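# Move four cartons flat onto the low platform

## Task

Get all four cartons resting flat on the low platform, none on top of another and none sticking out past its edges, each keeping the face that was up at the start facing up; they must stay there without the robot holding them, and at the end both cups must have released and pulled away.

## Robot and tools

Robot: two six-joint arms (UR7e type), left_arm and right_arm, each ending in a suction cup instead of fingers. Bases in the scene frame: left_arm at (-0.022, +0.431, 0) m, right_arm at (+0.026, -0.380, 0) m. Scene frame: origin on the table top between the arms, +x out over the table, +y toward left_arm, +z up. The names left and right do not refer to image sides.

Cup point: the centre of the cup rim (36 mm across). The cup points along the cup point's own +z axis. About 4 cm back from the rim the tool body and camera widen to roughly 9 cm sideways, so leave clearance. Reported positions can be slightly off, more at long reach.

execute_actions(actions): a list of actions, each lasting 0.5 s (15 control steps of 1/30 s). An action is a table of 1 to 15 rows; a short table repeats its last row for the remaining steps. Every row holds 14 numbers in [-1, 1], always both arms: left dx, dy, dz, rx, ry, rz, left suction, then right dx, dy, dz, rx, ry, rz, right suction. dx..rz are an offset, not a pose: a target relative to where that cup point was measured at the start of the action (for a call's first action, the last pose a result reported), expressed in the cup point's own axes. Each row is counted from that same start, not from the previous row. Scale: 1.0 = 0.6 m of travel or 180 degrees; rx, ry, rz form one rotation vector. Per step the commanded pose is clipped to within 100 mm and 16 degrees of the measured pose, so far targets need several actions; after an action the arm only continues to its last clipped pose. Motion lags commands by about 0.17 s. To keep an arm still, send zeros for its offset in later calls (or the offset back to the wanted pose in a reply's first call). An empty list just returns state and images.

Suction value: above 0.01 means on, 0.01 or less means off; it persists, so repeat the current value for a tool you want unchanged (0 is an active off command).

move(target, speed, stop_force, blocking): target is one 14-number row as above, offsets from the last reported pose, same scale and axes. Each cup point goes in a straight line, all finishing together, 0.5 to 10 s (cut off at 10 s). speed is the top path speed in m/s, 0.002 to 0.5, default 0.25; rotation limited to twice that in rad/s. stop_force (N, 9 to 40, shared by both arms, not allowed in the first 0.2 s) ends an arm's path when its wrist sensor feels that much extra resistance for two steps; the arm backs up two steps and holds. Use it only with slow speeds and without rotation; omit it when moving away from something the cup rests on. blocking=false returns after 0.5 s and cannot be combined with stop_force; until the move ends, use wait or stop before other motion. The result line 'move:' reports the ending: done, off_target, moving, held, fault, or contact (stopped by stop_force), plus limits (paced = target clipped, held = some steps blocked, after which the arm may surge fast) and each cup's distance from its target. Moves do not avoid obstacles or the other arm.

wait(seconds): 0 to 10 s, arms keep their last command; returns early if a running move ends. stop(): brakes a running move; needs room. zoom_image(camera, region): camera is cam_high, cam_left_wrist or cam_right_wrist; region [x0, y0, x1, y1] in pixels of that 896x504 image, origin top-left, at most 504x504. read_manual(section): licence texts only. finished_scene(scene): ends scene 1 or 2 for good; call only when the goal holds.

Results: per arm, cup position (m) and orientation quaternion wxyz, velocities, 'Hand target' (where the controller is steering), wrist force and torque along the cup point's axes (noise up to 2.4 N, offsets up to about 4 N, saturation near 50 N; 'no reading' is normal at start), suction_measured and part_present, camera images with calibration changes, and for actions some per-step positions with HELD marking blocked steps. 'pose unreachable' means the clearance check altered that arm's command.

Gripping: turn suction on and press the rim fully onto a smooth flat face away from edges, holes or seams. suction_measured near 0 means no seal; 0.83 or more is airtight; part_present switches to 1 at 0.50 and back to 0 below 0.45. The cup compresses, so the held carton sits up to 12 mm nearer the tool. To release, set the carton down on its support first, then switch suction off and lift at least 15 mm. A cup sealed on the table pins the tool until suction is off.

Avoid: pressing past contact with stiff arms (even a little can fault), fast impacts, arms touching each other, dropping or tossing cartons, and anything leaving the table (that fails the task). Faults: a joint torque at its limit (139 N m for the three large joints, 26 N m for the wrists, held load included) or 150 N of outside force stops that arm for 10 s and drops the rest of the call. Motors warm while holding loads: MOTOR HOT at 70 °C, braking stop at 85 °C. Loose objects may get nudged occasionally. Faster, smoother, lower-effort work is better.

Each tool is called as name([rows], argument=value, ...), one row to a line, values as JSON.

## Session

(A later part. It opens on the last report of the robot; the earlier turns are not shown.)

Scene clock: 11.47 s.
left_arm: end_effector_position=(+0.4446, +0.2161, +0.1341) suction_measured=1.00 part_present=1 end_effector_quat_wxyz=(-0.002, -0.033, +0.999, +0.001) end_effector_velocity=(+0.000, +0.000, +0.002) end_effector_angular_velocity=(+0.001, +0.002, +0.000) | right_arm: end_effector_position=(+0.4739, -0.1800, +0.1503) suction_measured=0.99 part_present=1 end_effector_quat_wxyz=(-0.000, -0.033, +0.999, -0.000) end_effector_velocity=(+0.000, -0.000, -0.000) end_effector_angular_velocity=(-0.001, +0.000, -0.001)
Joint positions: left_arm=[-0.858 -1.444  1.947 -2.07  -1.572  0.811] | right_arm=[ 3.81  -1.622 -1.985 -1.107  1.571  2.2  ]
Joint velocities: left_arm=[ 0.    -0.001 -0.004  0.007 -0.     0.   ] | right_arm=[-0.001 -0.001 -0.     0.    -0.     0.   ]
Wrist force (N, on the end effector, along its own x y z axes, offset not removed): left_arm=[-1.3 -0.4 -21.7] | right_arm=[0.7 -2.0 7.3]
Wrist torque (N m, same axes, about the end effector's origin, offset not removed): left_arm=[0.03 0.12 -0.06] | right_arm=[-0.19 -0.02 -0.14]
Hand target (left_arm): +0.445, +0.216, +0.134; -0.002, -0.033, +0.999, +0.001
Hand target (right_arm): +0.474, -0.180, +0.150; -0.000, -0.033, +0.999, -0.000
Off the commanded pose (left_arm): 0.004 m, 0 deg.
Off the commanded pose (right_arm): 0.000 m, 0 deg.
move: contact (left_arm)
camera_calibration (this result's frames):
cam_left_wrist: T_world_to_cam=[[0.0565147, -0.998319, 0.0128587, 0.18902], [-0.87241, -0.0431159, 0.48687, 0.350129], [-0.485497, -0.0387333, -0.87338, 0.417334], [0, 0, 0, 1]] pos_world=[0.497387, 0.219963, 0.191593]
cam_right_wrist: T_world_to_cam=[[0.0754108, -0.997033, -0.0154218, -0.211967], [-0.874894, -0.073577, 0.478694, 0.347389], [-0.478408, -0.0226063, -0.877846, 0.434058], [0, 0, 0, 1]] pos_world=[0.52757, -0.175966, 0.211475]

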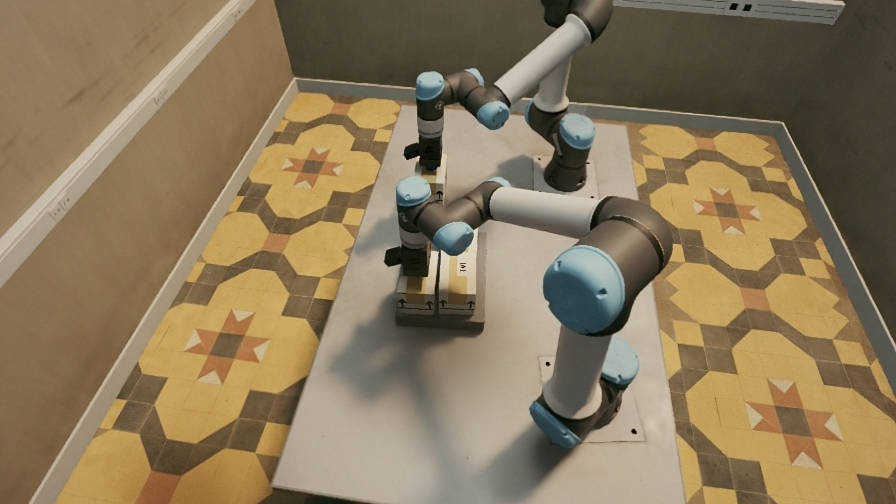

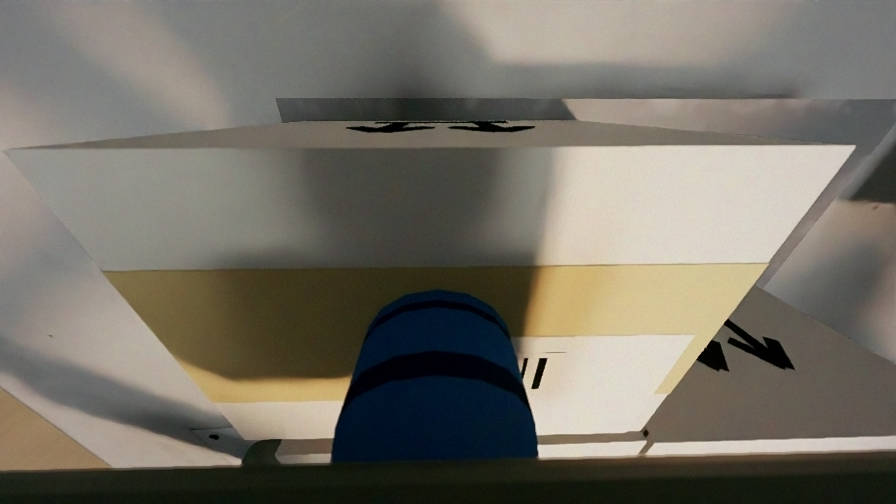

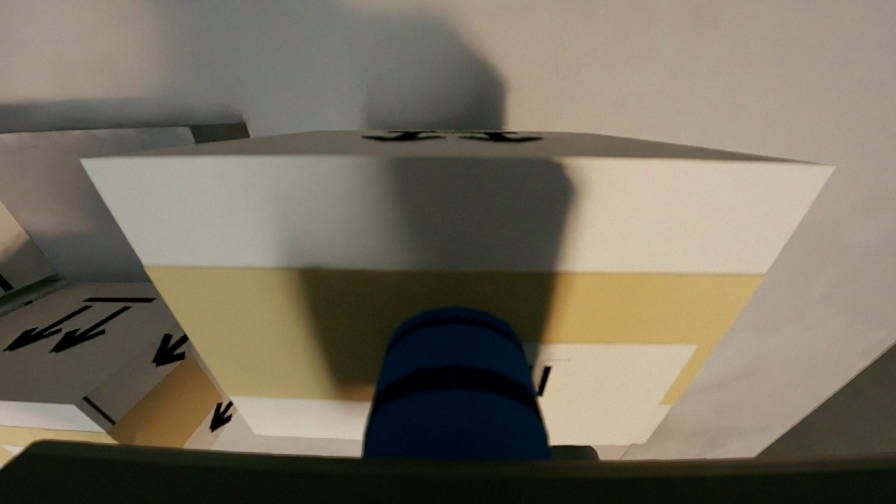

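move(target=[0,0,-0.006,0,0,0,0,0,0.03,0,0,0,0,1], speed=0.05)

move(target=[0,0,-0.05,0,0,0,0,0,0.07,0,0,0,0,1], speed=0.15)

move(target=[0,0.38,-0.15,0,0,0,0,0.004,0.29,0.005,0,0,0,1], speed=0.3)

Scene clock: 12.47 s.
left_arm: end_effector_position=(+0.4446, +0.2161, +0.1376) suction_measured=0.00 part_present=0 end_effector_quat_wxyz=(-0.002, -0.033, +0.999, +0.001) end_effector_velocity=(+0.000, +0.000, +0.000) end_effector_angular_velocity=(+0.001, +0.000, +0.000) | right_arm: end_effector_position=(+0.4728, -0.1624, +0.1503) suction_measured=0.99 part_present=1 end_effector_quat_wxyz=(-0.000, -0.033, +0.999, -0.000) end_effector_velocity=(-0.000, +0.003, -0.000) end_effector_angular_velocity=(-0.000, +0.000, +0.000)
Joint positions: left_arm=[-0.858 -1.449  1.942 -2.06  -1.572  0.811] | right_arm=[ 3.84  -1.637 -1.968 -1.108  1.571  2.23 ]
Joint velocities: left_arm=[-0.    -0.    -0.001  0.002  0.    -0.   ] | right_arm=[ 0.005 -0.002  0.002 -0.001 -0.     0.004]
Wrist force (N, on the end effector, along its own x y z axes, offset not removed): left_arm=[-3.1 -0.8 -13.3] | right_arm=[0.2 0.5 7.5]
Wrist torque (N m, same axes, about the end effector's origin, offset not removed): left_arm=[-0.06 0.37 -0.09] | right_arm=[0.26 0.26 0.07]
Hand target (left_arm): +0.445, +0.216, +0.138; -0.002, -0.033, +0.999, +0.001
Hand target (right_arm): +0.473, -0.162, +0.150; -0.000, -0.033, +0.999, -0.000
Off the commanded pose (left_arm): 0.000 m, 0 deg.
Off the commanded pose (right_arm): 0.000 m, 0 deg.
move: done
camera_calibration (this result's frames):
cam_left_wrist: T_world_to_cam=[[0.0565147, -0.998319, 0.0128475, 0.188973], [-0.872404, -0.0431209, 0.48688, 0.348407], [-0.485508, -0.0387241, -0.873374, 0.420425], [0, 0, 0, 1]] pos_world=[0.497392, 0.21996, 0.195128]
cam_right_wrist: T_world_to_cam=[[0.0754218, -0.997033, -0.0153989, -0.19429], [-0.874913, -0.0735766, 0.478659, 0.347689], [-0.478372, -0.0226286, -0.877866, 0.433894], [0, 0, 0, 1]] pos_world=[0.526414, -0.158313, 0.211484]

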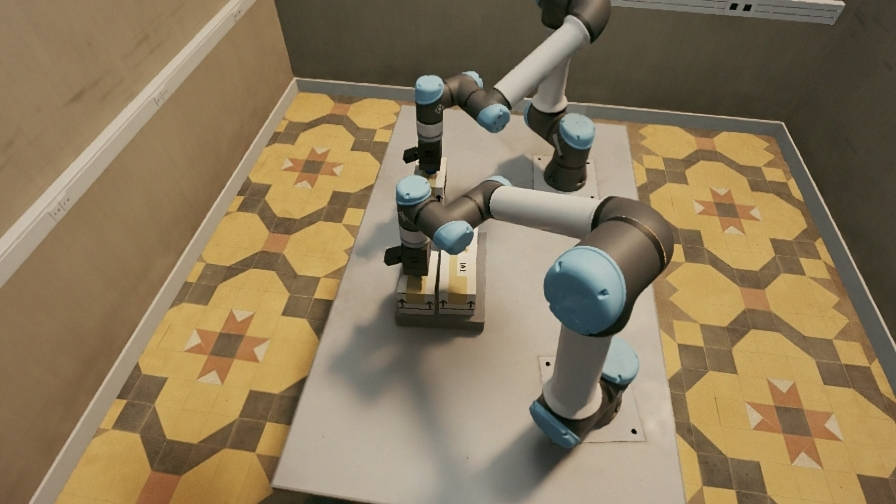

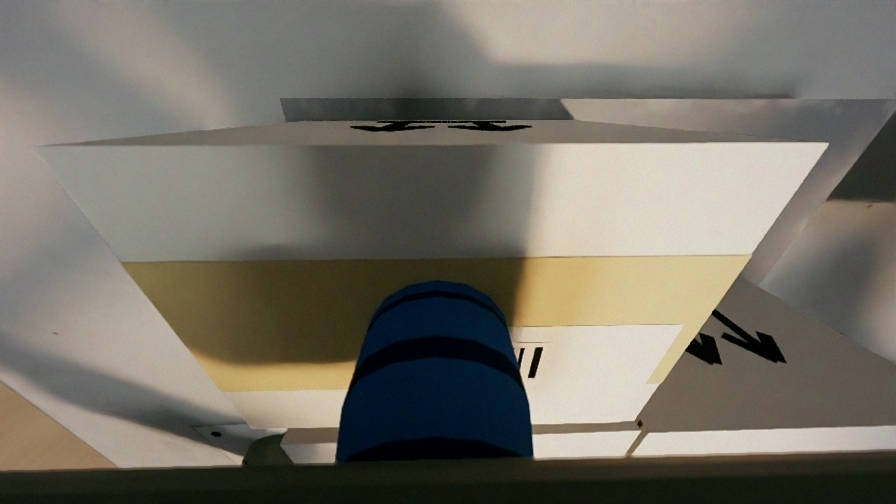

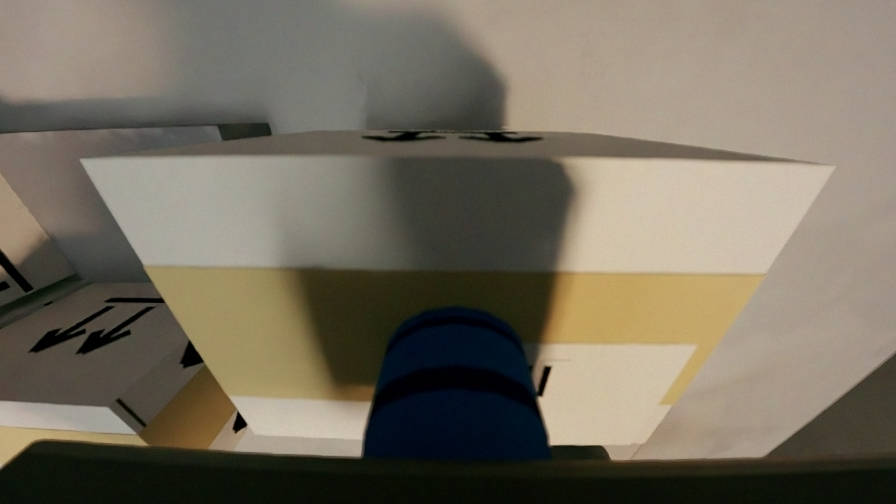

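Scene clock: 13.40 s.
left_arm: end_effector_position=(+0.4446, +0.2160, +0.1674) suction_measured=0.00 part_present=0 end_effector_quat_wxyz=(-0.002, -0.033, +0.999, +0.001) end_effector_velocity=(+0.000, -0.000, +0.002) end_effector_angular_velocity=(-0.001, -0.000, +0.001) | right_arm: end_effector_position=(+0.4700, -0.1207, +0.1503) suction_measured=0.99 part_present=1 end_effector_quat_wxyz=(-0.000, -0.033, +0.999, -0.000) end_effector_velocity=(-0.000, +0.002, -0.000) end_effector_angular_velocity=(-0.001, -0.000, -0.000)
Joint positions: left_arm=[-0.858 -1.481  1.894 -1.98  -1.572  0.811] | right_arm=[ 3.906 -1.678 -1.923 -1.112  1.571  2.296]
Joint velocities: left_arm=[ 0.    -0.001 -0.004  0.005 -0.    -0.001] | right_arm=[ 0.003 -0.003  0.003 -0.001 -0.001  0.004]
Wrist force (N, on the end effector, along its own x y z axes, offset not removed): left_arm=[-1.9 3.0 1.4] | right_arm=[1.2 -1.9 6.8]
Wrist torque (N m, same axes, about the end effector's origin, offset not removed): left_arm=[0.46 0.37 -0.03] | right_arm=[-0.14 -0.14 -0.29]
Hand target (left_arm): +0.445, +0.216, +0.168; -0.002, -0.033, +0.999, +0.001
Hand target (right_arm): +0.470, -0.120, +0.150; -0.000, -0.033, +0.999, -0.000
Off the commanded pose (left_arm): 0.000 m, 0 deg.
Off the commanded pose (right_arm): 0.000 m, 0 deg.
move: done
camera_calibration (this result's frames):
cam_left_wrist: T_world_to_cam=[[0.0565145, -0.998319, 0.012867, 0.188547], [-0.872414, -0.0431121, 0.486862, 0.33394], [-0.485489, -0.0387401, -0.873384, 0.446472], [0, 0, 0, 1]] pos_world=[0.497436, 0.219923, 0.224933]
cam_right_wrist: T_world_to_cam=[[0.075434, -0.997031, -0.0154565, -0.15256], [-0.874908, -0.0736149, 0.478661, 0.348334], [-0.478377, -0.0225842, -0.877864, 0.433544], [0, 0, 0, 1]] pos_world=[0.523666, -0.116674, 0.2115]

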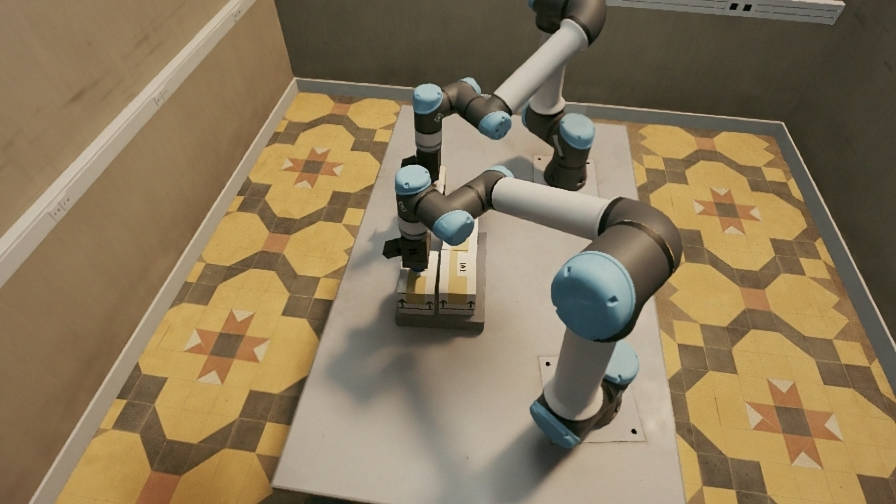

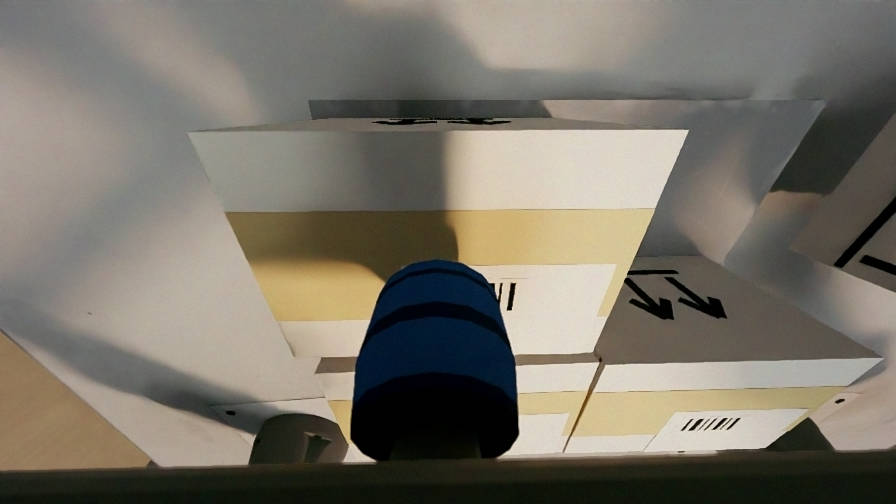

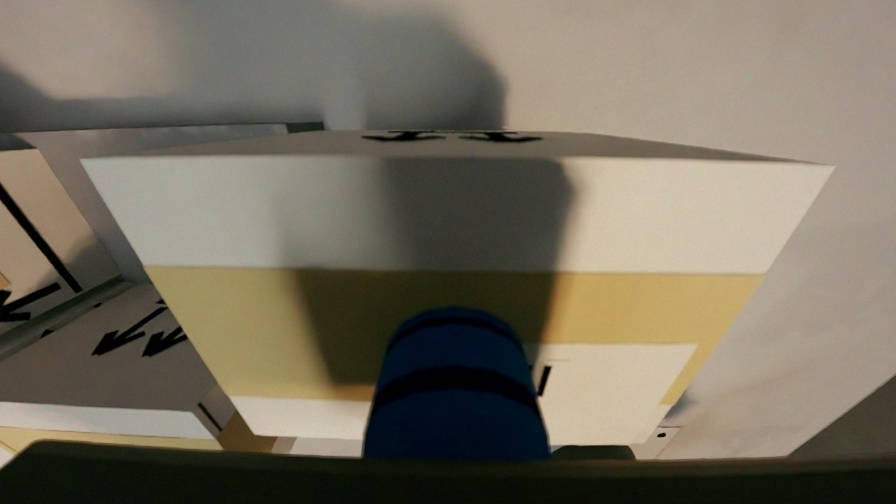

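Scene clock: 14.93 s.
left_arm: end_effector_position=(+0.4299, +0.4429, +0.2574) suction_measured=0.00 part_present=0 end_effector_quat_wxyz=(-0.002, -0.033, +0.999, -0.000) end_effector_velocity=(+0.000, +0.002, +0.001) end_effector_angular_velocity=(+0.000, +0.001, -0.001) | right_arm: end_effector_position=(+0.4563, +0.0525, +0.1474) suction_measured=0.99 part_present=1 end_effector_quat_wxyz=(-0.000, -0.033, +0.999, -0.000) end_effector_velocity=(+0.000, +0.001, -0.000) end_effector_angular_velocity=(-0.001, -0.000, +0.000)
Joint positions: left_arm=[-0.436 -1.697  1.865 -1.736 -1.572  1.232] | right_arm=[ 4.123 -1.897 -1.656 -1.16   1.571  2.513]
Joint velocities: left_arm=[ 0.005  0.002 -0.003  0.003  0.     0.006] | right_arm=[ 0.001 -0.003  0.004 -0.001 -0.001  0.001]
Wrist force (N, on the end effector, along its own x y z axes, offset not removed): left_arm=[-0.8 0.7 2.4] | right_arm=[2.7 -5.4 3.6]
Wrist torque (N m, same axes, about the end effector's origin, offset not removed): left_arm=[0.12 0.29 -0.07] | right_arm=[-0.84 -0.37 -0.02]
Hand target (left_arm): +0.430, +0.443, +0.258; -0.002, -0.033, +0.999, -0.000
Hand target (right_arm): +0.456, +0.053, +0.147; -0.000, -0.033, +0.999, -0.000
Off the commanded pose (left_arm): 0.001 m, 0 deg.
Off the commanded pose (right_arm): 0.000 m, 0 deg.
move: done
camera_calibration (this result's frames):
cam_left_wrist: T_world_to_cam=[[0.0565933, -0.998292, 0.0144722, 0.414297], [-0.872403, -0.0423973, 0.486946, 0.286715], [-0.485501, -0.0401834, -0.873312, 0.527356], [0, 0, 0, 1]] pos_world=[0.482716, 0.446937, 0.314936]
cam_right_wrist: T_world_to_cam=[[0.0754433, -0.99703, -0.015452, 0.021171], [-0.874976, -0.0736241, 0.478535, 0.350497], [-0.478251, -0.0225821, -0.877933, 0.42827], [0, 0, 0, 1]] pos_world=[0.5099, 0.0565844, 0.208595]

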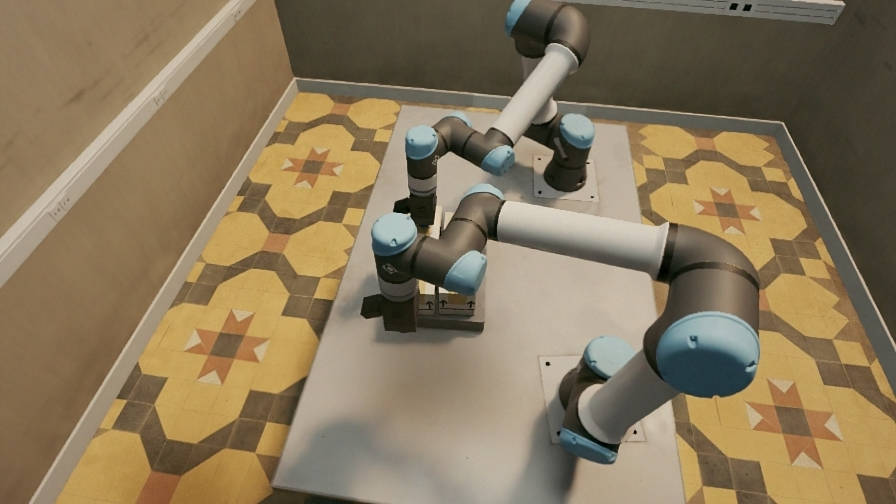

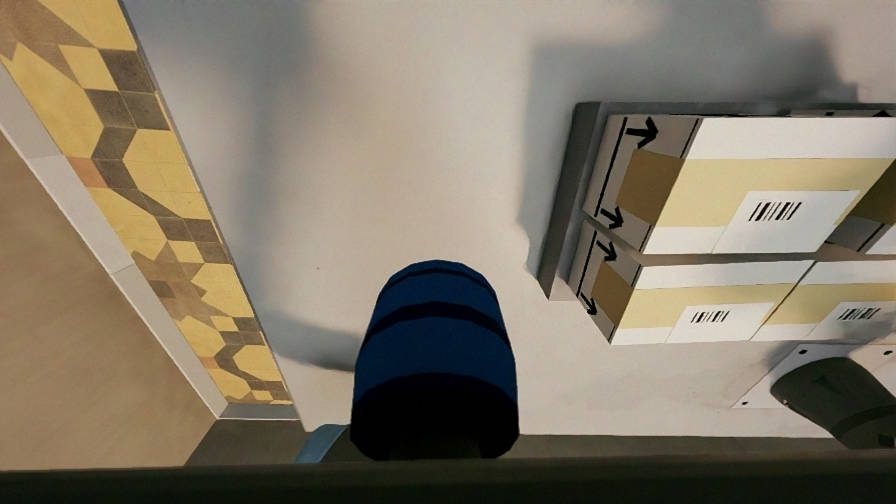

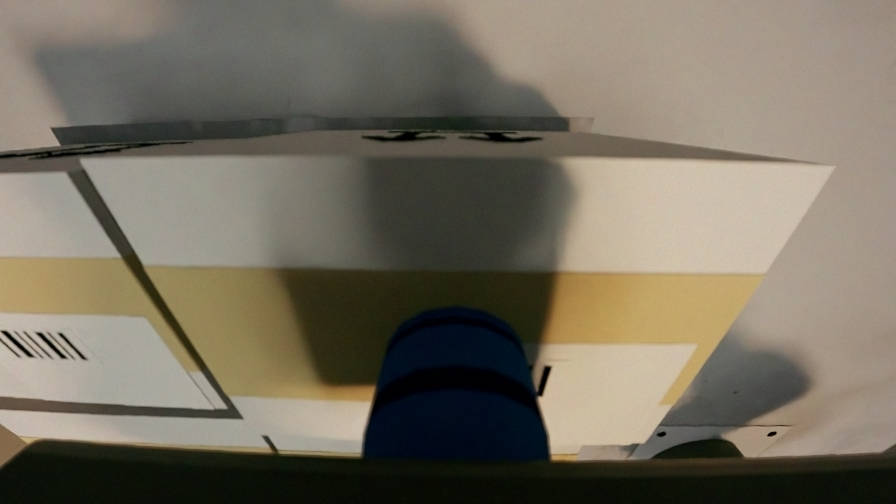

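Margins are about 8 mm at the end and 6 mm at the side, so I'll nudge it in and lower it.

move(target=[0,0,0,0,0,0,0,0.003,0.008,0.014,0,0,-0.003,1], speed=0.03)

move(target=[0,0,0,0,0,0,0,0,0,0.014,0,0,0,1], speed=0.006, stop_force=9)

Scene clock: 15.80 s.
left_arm: end_effector_position=(+0.4299, +0.4429, +0.2574) suction_measured=0.00 part_present=0 end_effector_quat_wxyz=(-0.002, -0.033, +0.999, -0.000) end_effector_velocity=(-0.000, -0.000, -0.000) end_effector_angular_velocity=(-0.001, -0.000, -0.000) | right_arm: end_effector_position=(+0.4542, +0.0571, +0.1393) suction_measured=0.99 part_present=1 end_effector_quat_wxyz=(-0.000, -0.038, +0.999, -0.000) end_effector_velocity=(-0.001, +0.001, -0.002) end_effector_angular_velocity=(-0.000, +0.000, +0.001)
Joint positions: left_arm=[-0.436 -1.697  1.865 -1.736 -1.572  1.232] | right_arm=[ 4.13  -1.909 -1.662 -1.142  1.571  2.511]
Joint velocities: left_arm=[-0.    -0.     0.    -0.001 -0.    -0.   ] | right_arm=[ 0.002 -0.003 -0.003  0.005  0.     0.   ]
Wrist force (N, on the end effector, along its own x y z axes, offset not removed): left_arm=[-1.0 1.2 1.7] | right_arm=[-0.8 -0.9 6.2]
Wrist torque (N m, same axes, about the end effector's origin, offset not removed): left_arm=[0.14 0.21 -0.01] | right_arm=[-0.06 0.09 -0.07]
Hand target (left_arm): +0.430, +0.443, +0.257; -0.002, -0.033, +0.999, -0.000
Hand target (right_arm): +0.454, +0.057, +0.139; -0.000, -0.038, +0.999, -0.000
Off the commanded pose (left_arm): 0.000 m, 0 deg.
Off the commanded pose (right_arm): 0.000 m, 0 deg.
move: done
camera_calibration (this result's frames):
cam_left_wrist: T_world_to_cam=[[0.0565967, -0.998292, 0.014502, 0.414275], [-0.872352, -0.0423816, 0.487039, 0.286686], [-0.485592, -0.0402156, -0.87326, 0.527367], [0, 0, 0, 1]] pos_world=[0.482729, 0.446926, 0.314894]
cam_right_wrist: T_world_to_cam=[[0.0845598, -0.996299, -0.0154418, 0.021539], [-0.874264, -0.0816192, 0.47854, 0.353071], [-0.478029, -0.026965, -0.87793, 0.42039], [0, 0, 0, 1]] pos_world=[0.507814, 0.0616125, 0.200447]

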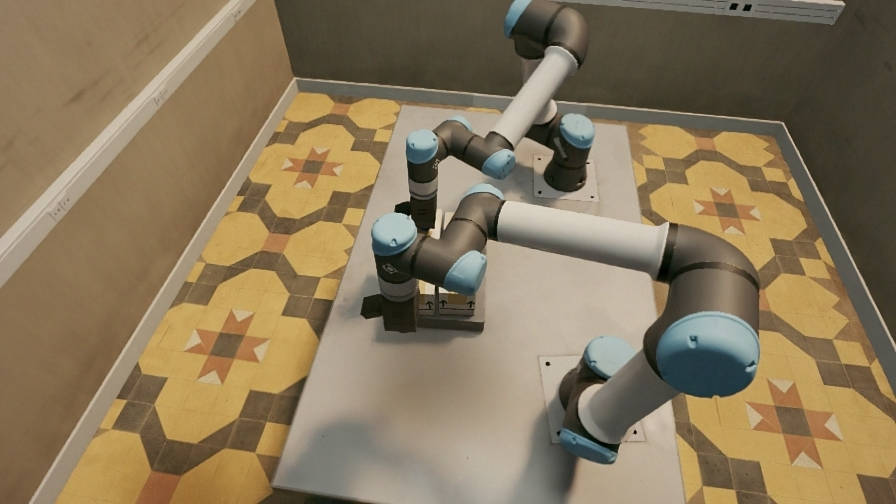

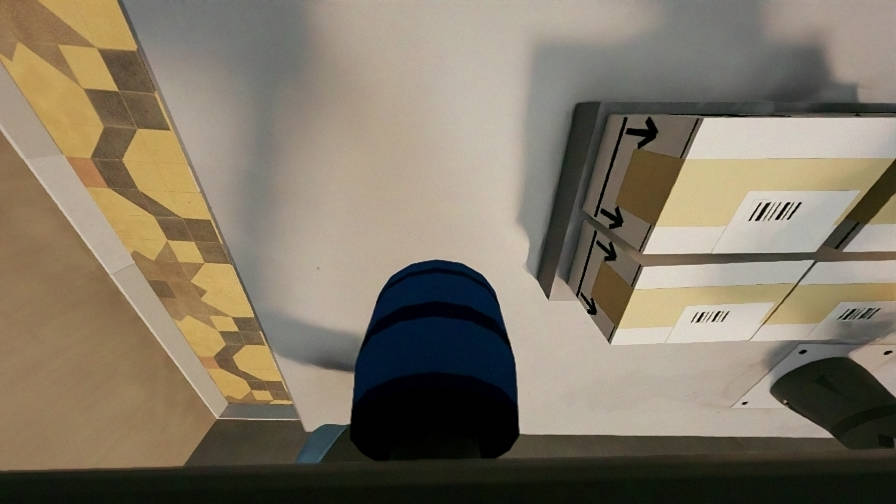

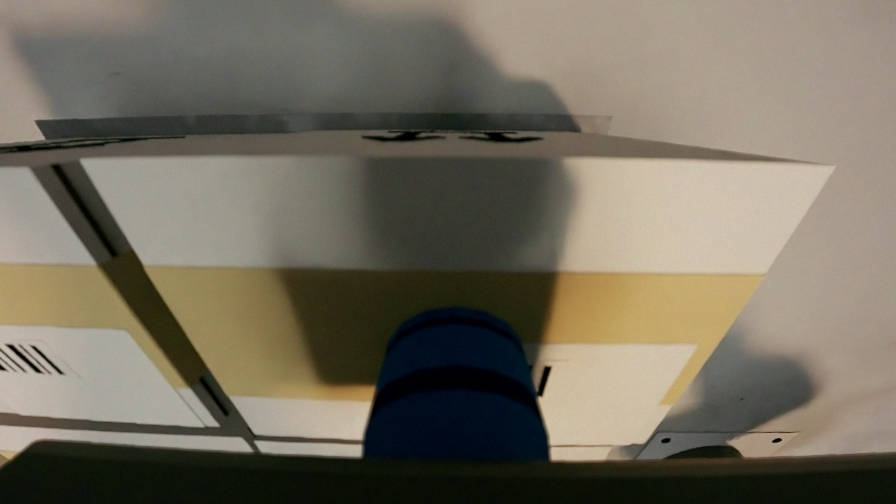

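Scene clock: 16.73 s.
left_arm: end_effector_position=(+0.4299, +0.4429, +0.2574) suction_measured=0.00 part_present=0 end_effector_quat_wxyz=(-0.002, -0.033, +0.999, -0.000) end_effector_velocity=(+0.000, +0.000, +0.001) end_effector_angular_velocity=(-0.000, -0.001, -0.000) | right_arm: end_effector_position=(+0.4542, +0.0571, +0.1359) suction_measured=0.99 part_present=1 end_effector_quat_wxyz=(-0.000, -0.038, +0.999, -0.000) end_effector_velocity=(-0.000, -0.001, +0.001) end_effector_angular_velocity=(-0.003, +0.001, -0.001)
Joint positions: left_arm=[-0.436 -1.697  1.865 -1.736 -1.572  1.232] | right_arm=[ 4.13  -1.912 -1.667 -1.134  1.571  2.511]
Joint velocities: left_arm=[ 0.     0.    -0.001  0.     0.     0.001] | right_arm=[ 0.     0.001  0.002 -0.007 -0.     0.001]
Wrist force (N, on the end effector, along its own x y z axes, offset not removed): left_arm=[-2.3 2.5 2.4] | right_arm=[-3.3 0.7 -16.3]
Wrist torque (N m, same axes, about the end effector's origin, offset not removed): left_arm=[0.33 0.40 -0.05] | right_arm=[0.13 0.45 -0.02]
Hand target (left_arm): +0.430, +0.443, +0.257; -0.002, -0.033, +0.999, -0.000
Hand target (right_arm): +0.454, +0.057, +0.136; -0.000, -0.038, +0.999, -0.000
Off the commanded pose (left_arm): 0.000 m, 0 deg.
Off the commanded pose (right_arm): 0.005 m, 0 deg.
move: contact (right_arm)
camera_calibration (this result's frames):
cam_left_wrist: T_world_to_cam=[[0.0565963, -0.998292, 0.0145011, 0.414274], [-0.87235, -0.0423815, 0.487041, 0.286685], [-0.485594, -0.0402147, -0.873259, 0.527365], [0, 0, 0, 1]] pos_world=[0.482728, 0.446925, 0.314892]
cam_right_wrist: T_world_to_cam=[[0.0846452, -0.996293, -0.0153509, 0.0214596], [-0.874229, -0.0816488, 0.4786, 0.354636], [-0.478079, -0.027091, -0.877899, 0.41744], [0, 0, 0, 1]] pos_world=[0.507785, 0.0616444, 0.197071]

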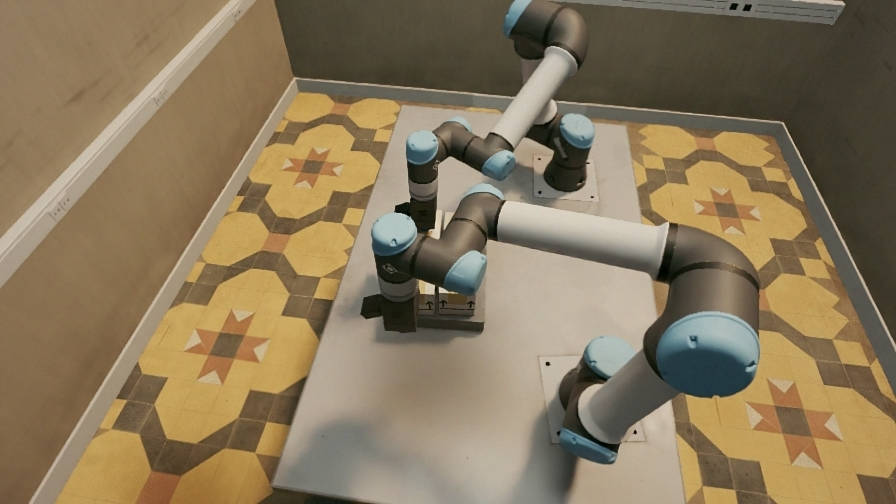

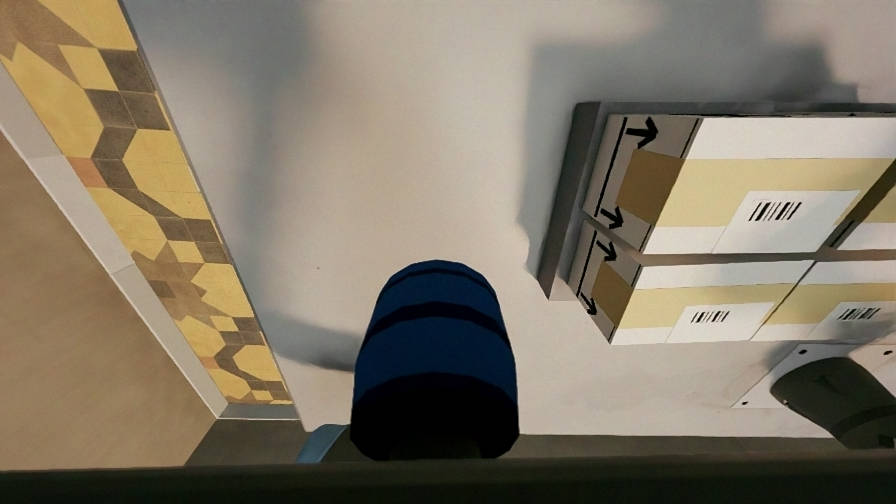

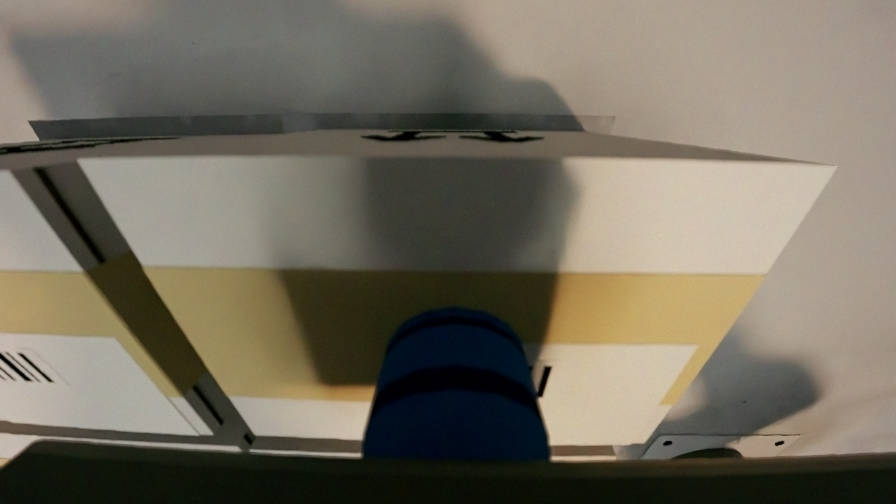

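move(target=[0,0,0,0,0,0,0,0,0,-0.006,0,0,0,0], speed=0.02)

move(target=[0,0,0,0,0,0,0,0,0,-0.25,0,0,0,0], speed=0.3)

Scene clock: 17.57 s.
left_arm: end_effector_position=(+0.4299, +0.4429, +0.2574) suction_measured=0.00 part_present=0 end_effector_quat_wxyz=(-0.002, -0.033, +0.999, -0.000) end_effector_velocity=(+0.000, -0.000, +0.000) end_effector_angular_velocity=(+0.000, -0.000, +0.000) | right_arm: end_effector_position=(+0.4542, +0.0571, +0.1393) suction_measured=0.00 part_present=0 end_effector_quat_wxyz=(-0.000, -0.038, +0.999, -0.000) end_effector_velocity=(+0.000, -0.001, -0.000) end_effector_angular_velocity=(-0.004, +0.001, -0.002)
Joint positions: left_arm=[-0.436 -1.697  1.865 -1.736 -1.572  1.232] | right_arm=[ 4.13  -1.909 -1.662 -1.142  1.571  2.511]
Joint velocities: left_arm=[-0.  0. -0. -0.  0. -0.] | right_arm=[-0.001  0.     0.001 -0.004 -0.001  0.001]
Wrist force (N, on the end effector, along its own x y z axes, offset not removed): left_arm=[-0.5 0.9 1.8] | right_arm=[0.8 -2.5 -14.7]
Wrist torque (N m, same axes, about the end effector's origin, offset not removed): left_arm=[0.11 0.17 -0.07] | right_arm=[-0.24 0.07 -0.10]
Hand target (left_arm): +0.430, +0.443, +0.257; -0.002, -0.033, +0.999, -0.000
Hand target (right_arm): +0.454, +0.057, +0.139; -0.000, -0.038, +0.999, -0.000
Off the commanded pose (left_arm): 0.000 m, 0 deg.
Off the commanded pose (right_arm): 0.000 m, 0 deg.
move: done
camera_calibration (this result's frames):
cam_left_wrist: T_world_to_cam=[[0.0565961, -0.998292, 0.0145013, 0.414274], [-0.87235, -0.0423812, 0.487041, 0.286684], [-0.485594, -0.0402148, -0.873259, 0.527365], [0, 0, 0, 1]] pos_world=[0.482728, 0.446924, 0.314892]
cam_right_wrist: T_world_to_cam=[[0.084645, -0.996293, -0.0153236, 0.0214997], [-0.87422, -0.0816351, 0.478618, 0.352995], [-0.478095, -0.0271164, -0.87789, 0.420429], [0, 0, 0, 1]] pos_world=[0.507781, 0.0616373, 0.20047]

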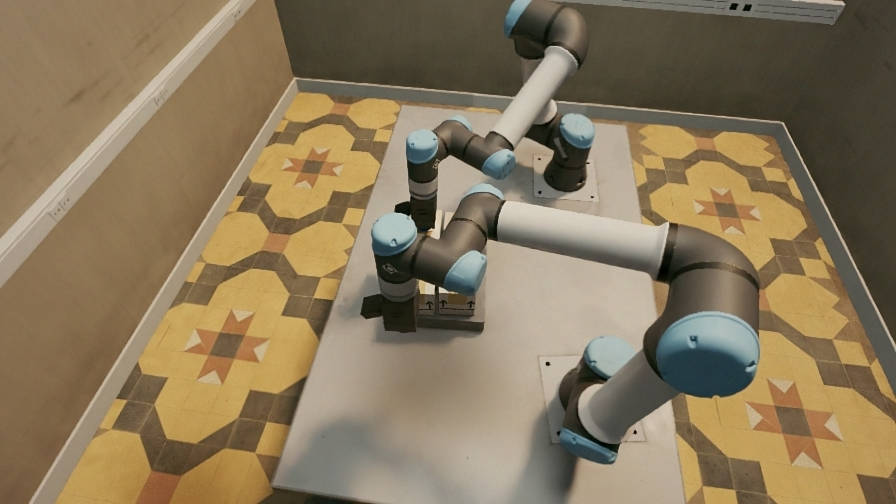

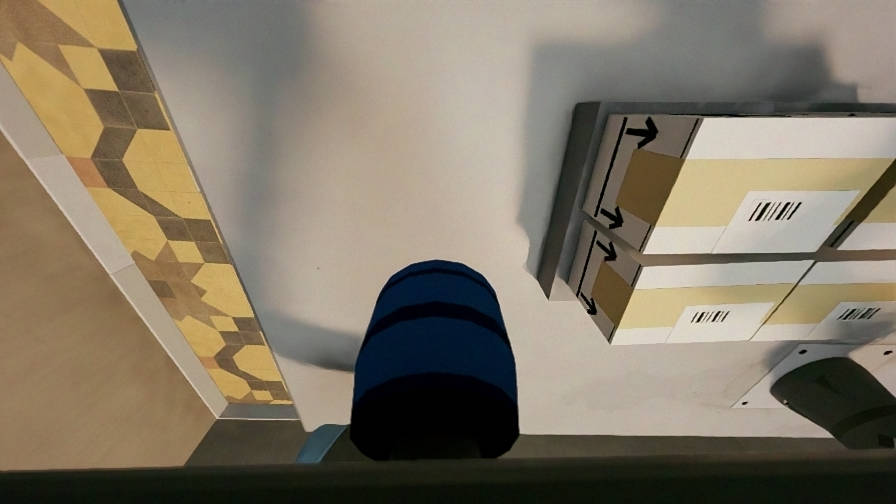

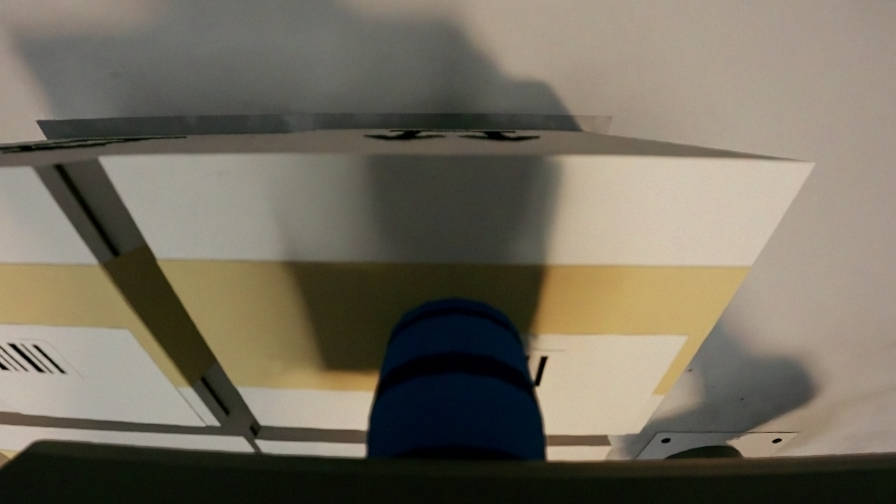

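Scene clock: 18.73 s.
left_arm: end_effector_position=(+0.4299, +0.4429, +0.2574) suction_measured=0.00 part_present=0 end_effector_quat_wxyz=(-0.002, -0.033, +0.999, -0.000) end_effector_velocity=(+0.000, -0.000, +0.000) end_effector_angular_velocity=(+0.000, -0.001, -0.000) | right_arm: end_effector_position=(+0.4542, +0.0569, +0.2890) suction_measured=0.00 part_present=0 end_effector_quat_wxyz=(-0.000, -0.038, +0.999, -0.000) end_effector_velocity=(+0.000, +0.001, +0.003) end_effector_angular_velocity=(-0.002, +0.001, +0.000)
Joint positions: left_arm=[-0.436 -1.697  1.865 -1.736 -1.572  1.232] | right_arm=[ 4.13  -1.823 -1.381 -1.509  1.571  2.511]
Joint velocities: left_arm=[-0.  0. -0. -0.  0. -0.] | right_arm=[ 0.001 -0.002  0.01  -0.01   0.     0.   ]
Wrist force (N, on the end effector, along its own x y z axes, offset not removed): left_arm=[-0.2 0.8 0.4] | right_arm=[3.9 -0.7 0.5]
Wrist torque (N m, same axes, about the end effector's origin, offset not removed): left_arm=[0.14 0.06 -0.01] | right_arm=[-0.02 -0.40 -0.12]
Hand target (left_arm): +0.430, +0.443, +0.257; -0.002, -0.033, +0.999, -0.000
Hand target (right_arm): +0.454, +0.057, +0.289; -0.000, -0.038, +0.999, -0.000
Off the commanded pose (left_arm): 0.000 m, 0 deg.
Off the commanded pose (right_arm): 0.000 m, 0 deg.
move: done
camera_calibration (this result's frames):
cam_left_wrist: T_world_to_cam=[[0.056596, -0.998292, 0.0145012, 0.414274], [-0.87235, -0.0423813, 0.487041, 0.286684], [-0.485594, -0.0402147, -0.873259, 0.527365], [0, 0, 0, 1]] pos_world=[0.482728, 0.446924, 0.314892]
cam_right_wrist: T_world_to_cam=[[0.0846095, -0.996292, -0.015589, 0.0237594], [-0.874325, -0.0817372, 0.478409, 0.281425], [-0.477909, -0.0268481, -0.877999, 0.551802], [0, 0, 0, 1]] pos_world=[0.507758, 0.061489, 0.350216]

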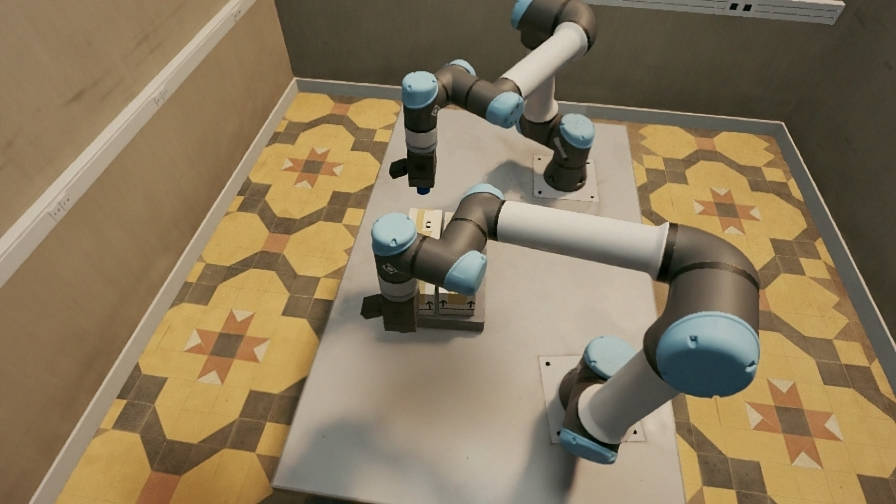

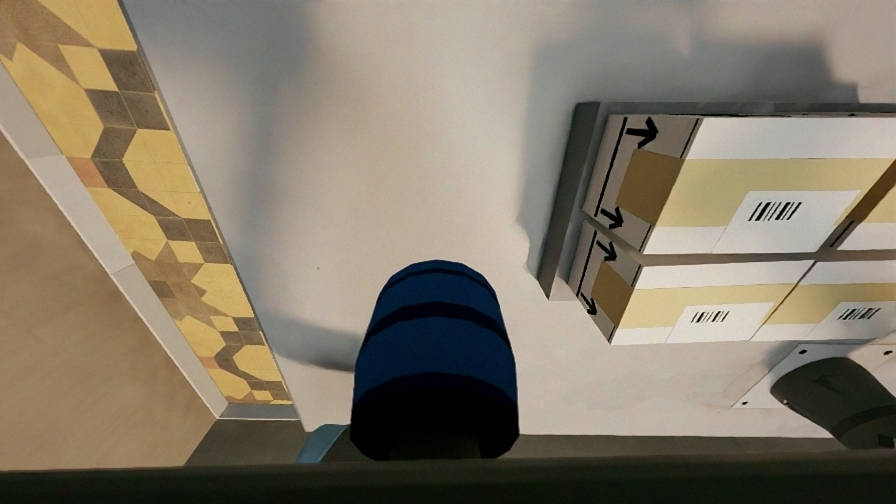

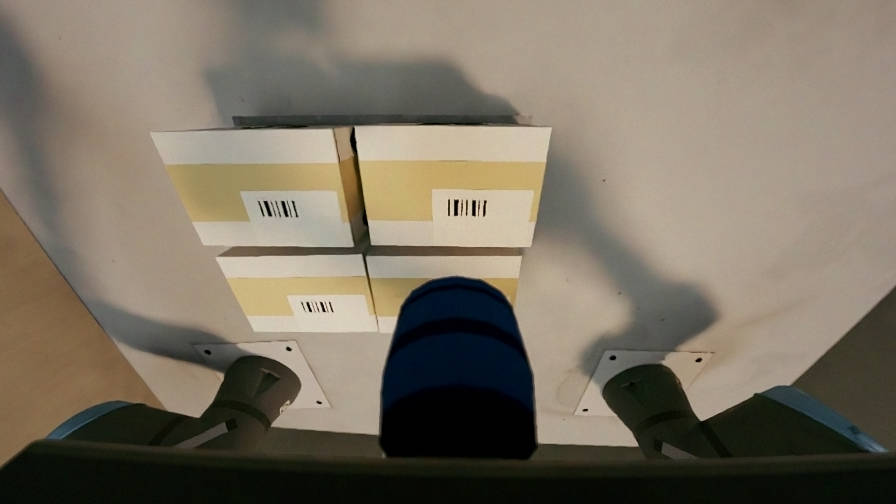

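finished_scene(scene=2)

The scene is finished: the task was done.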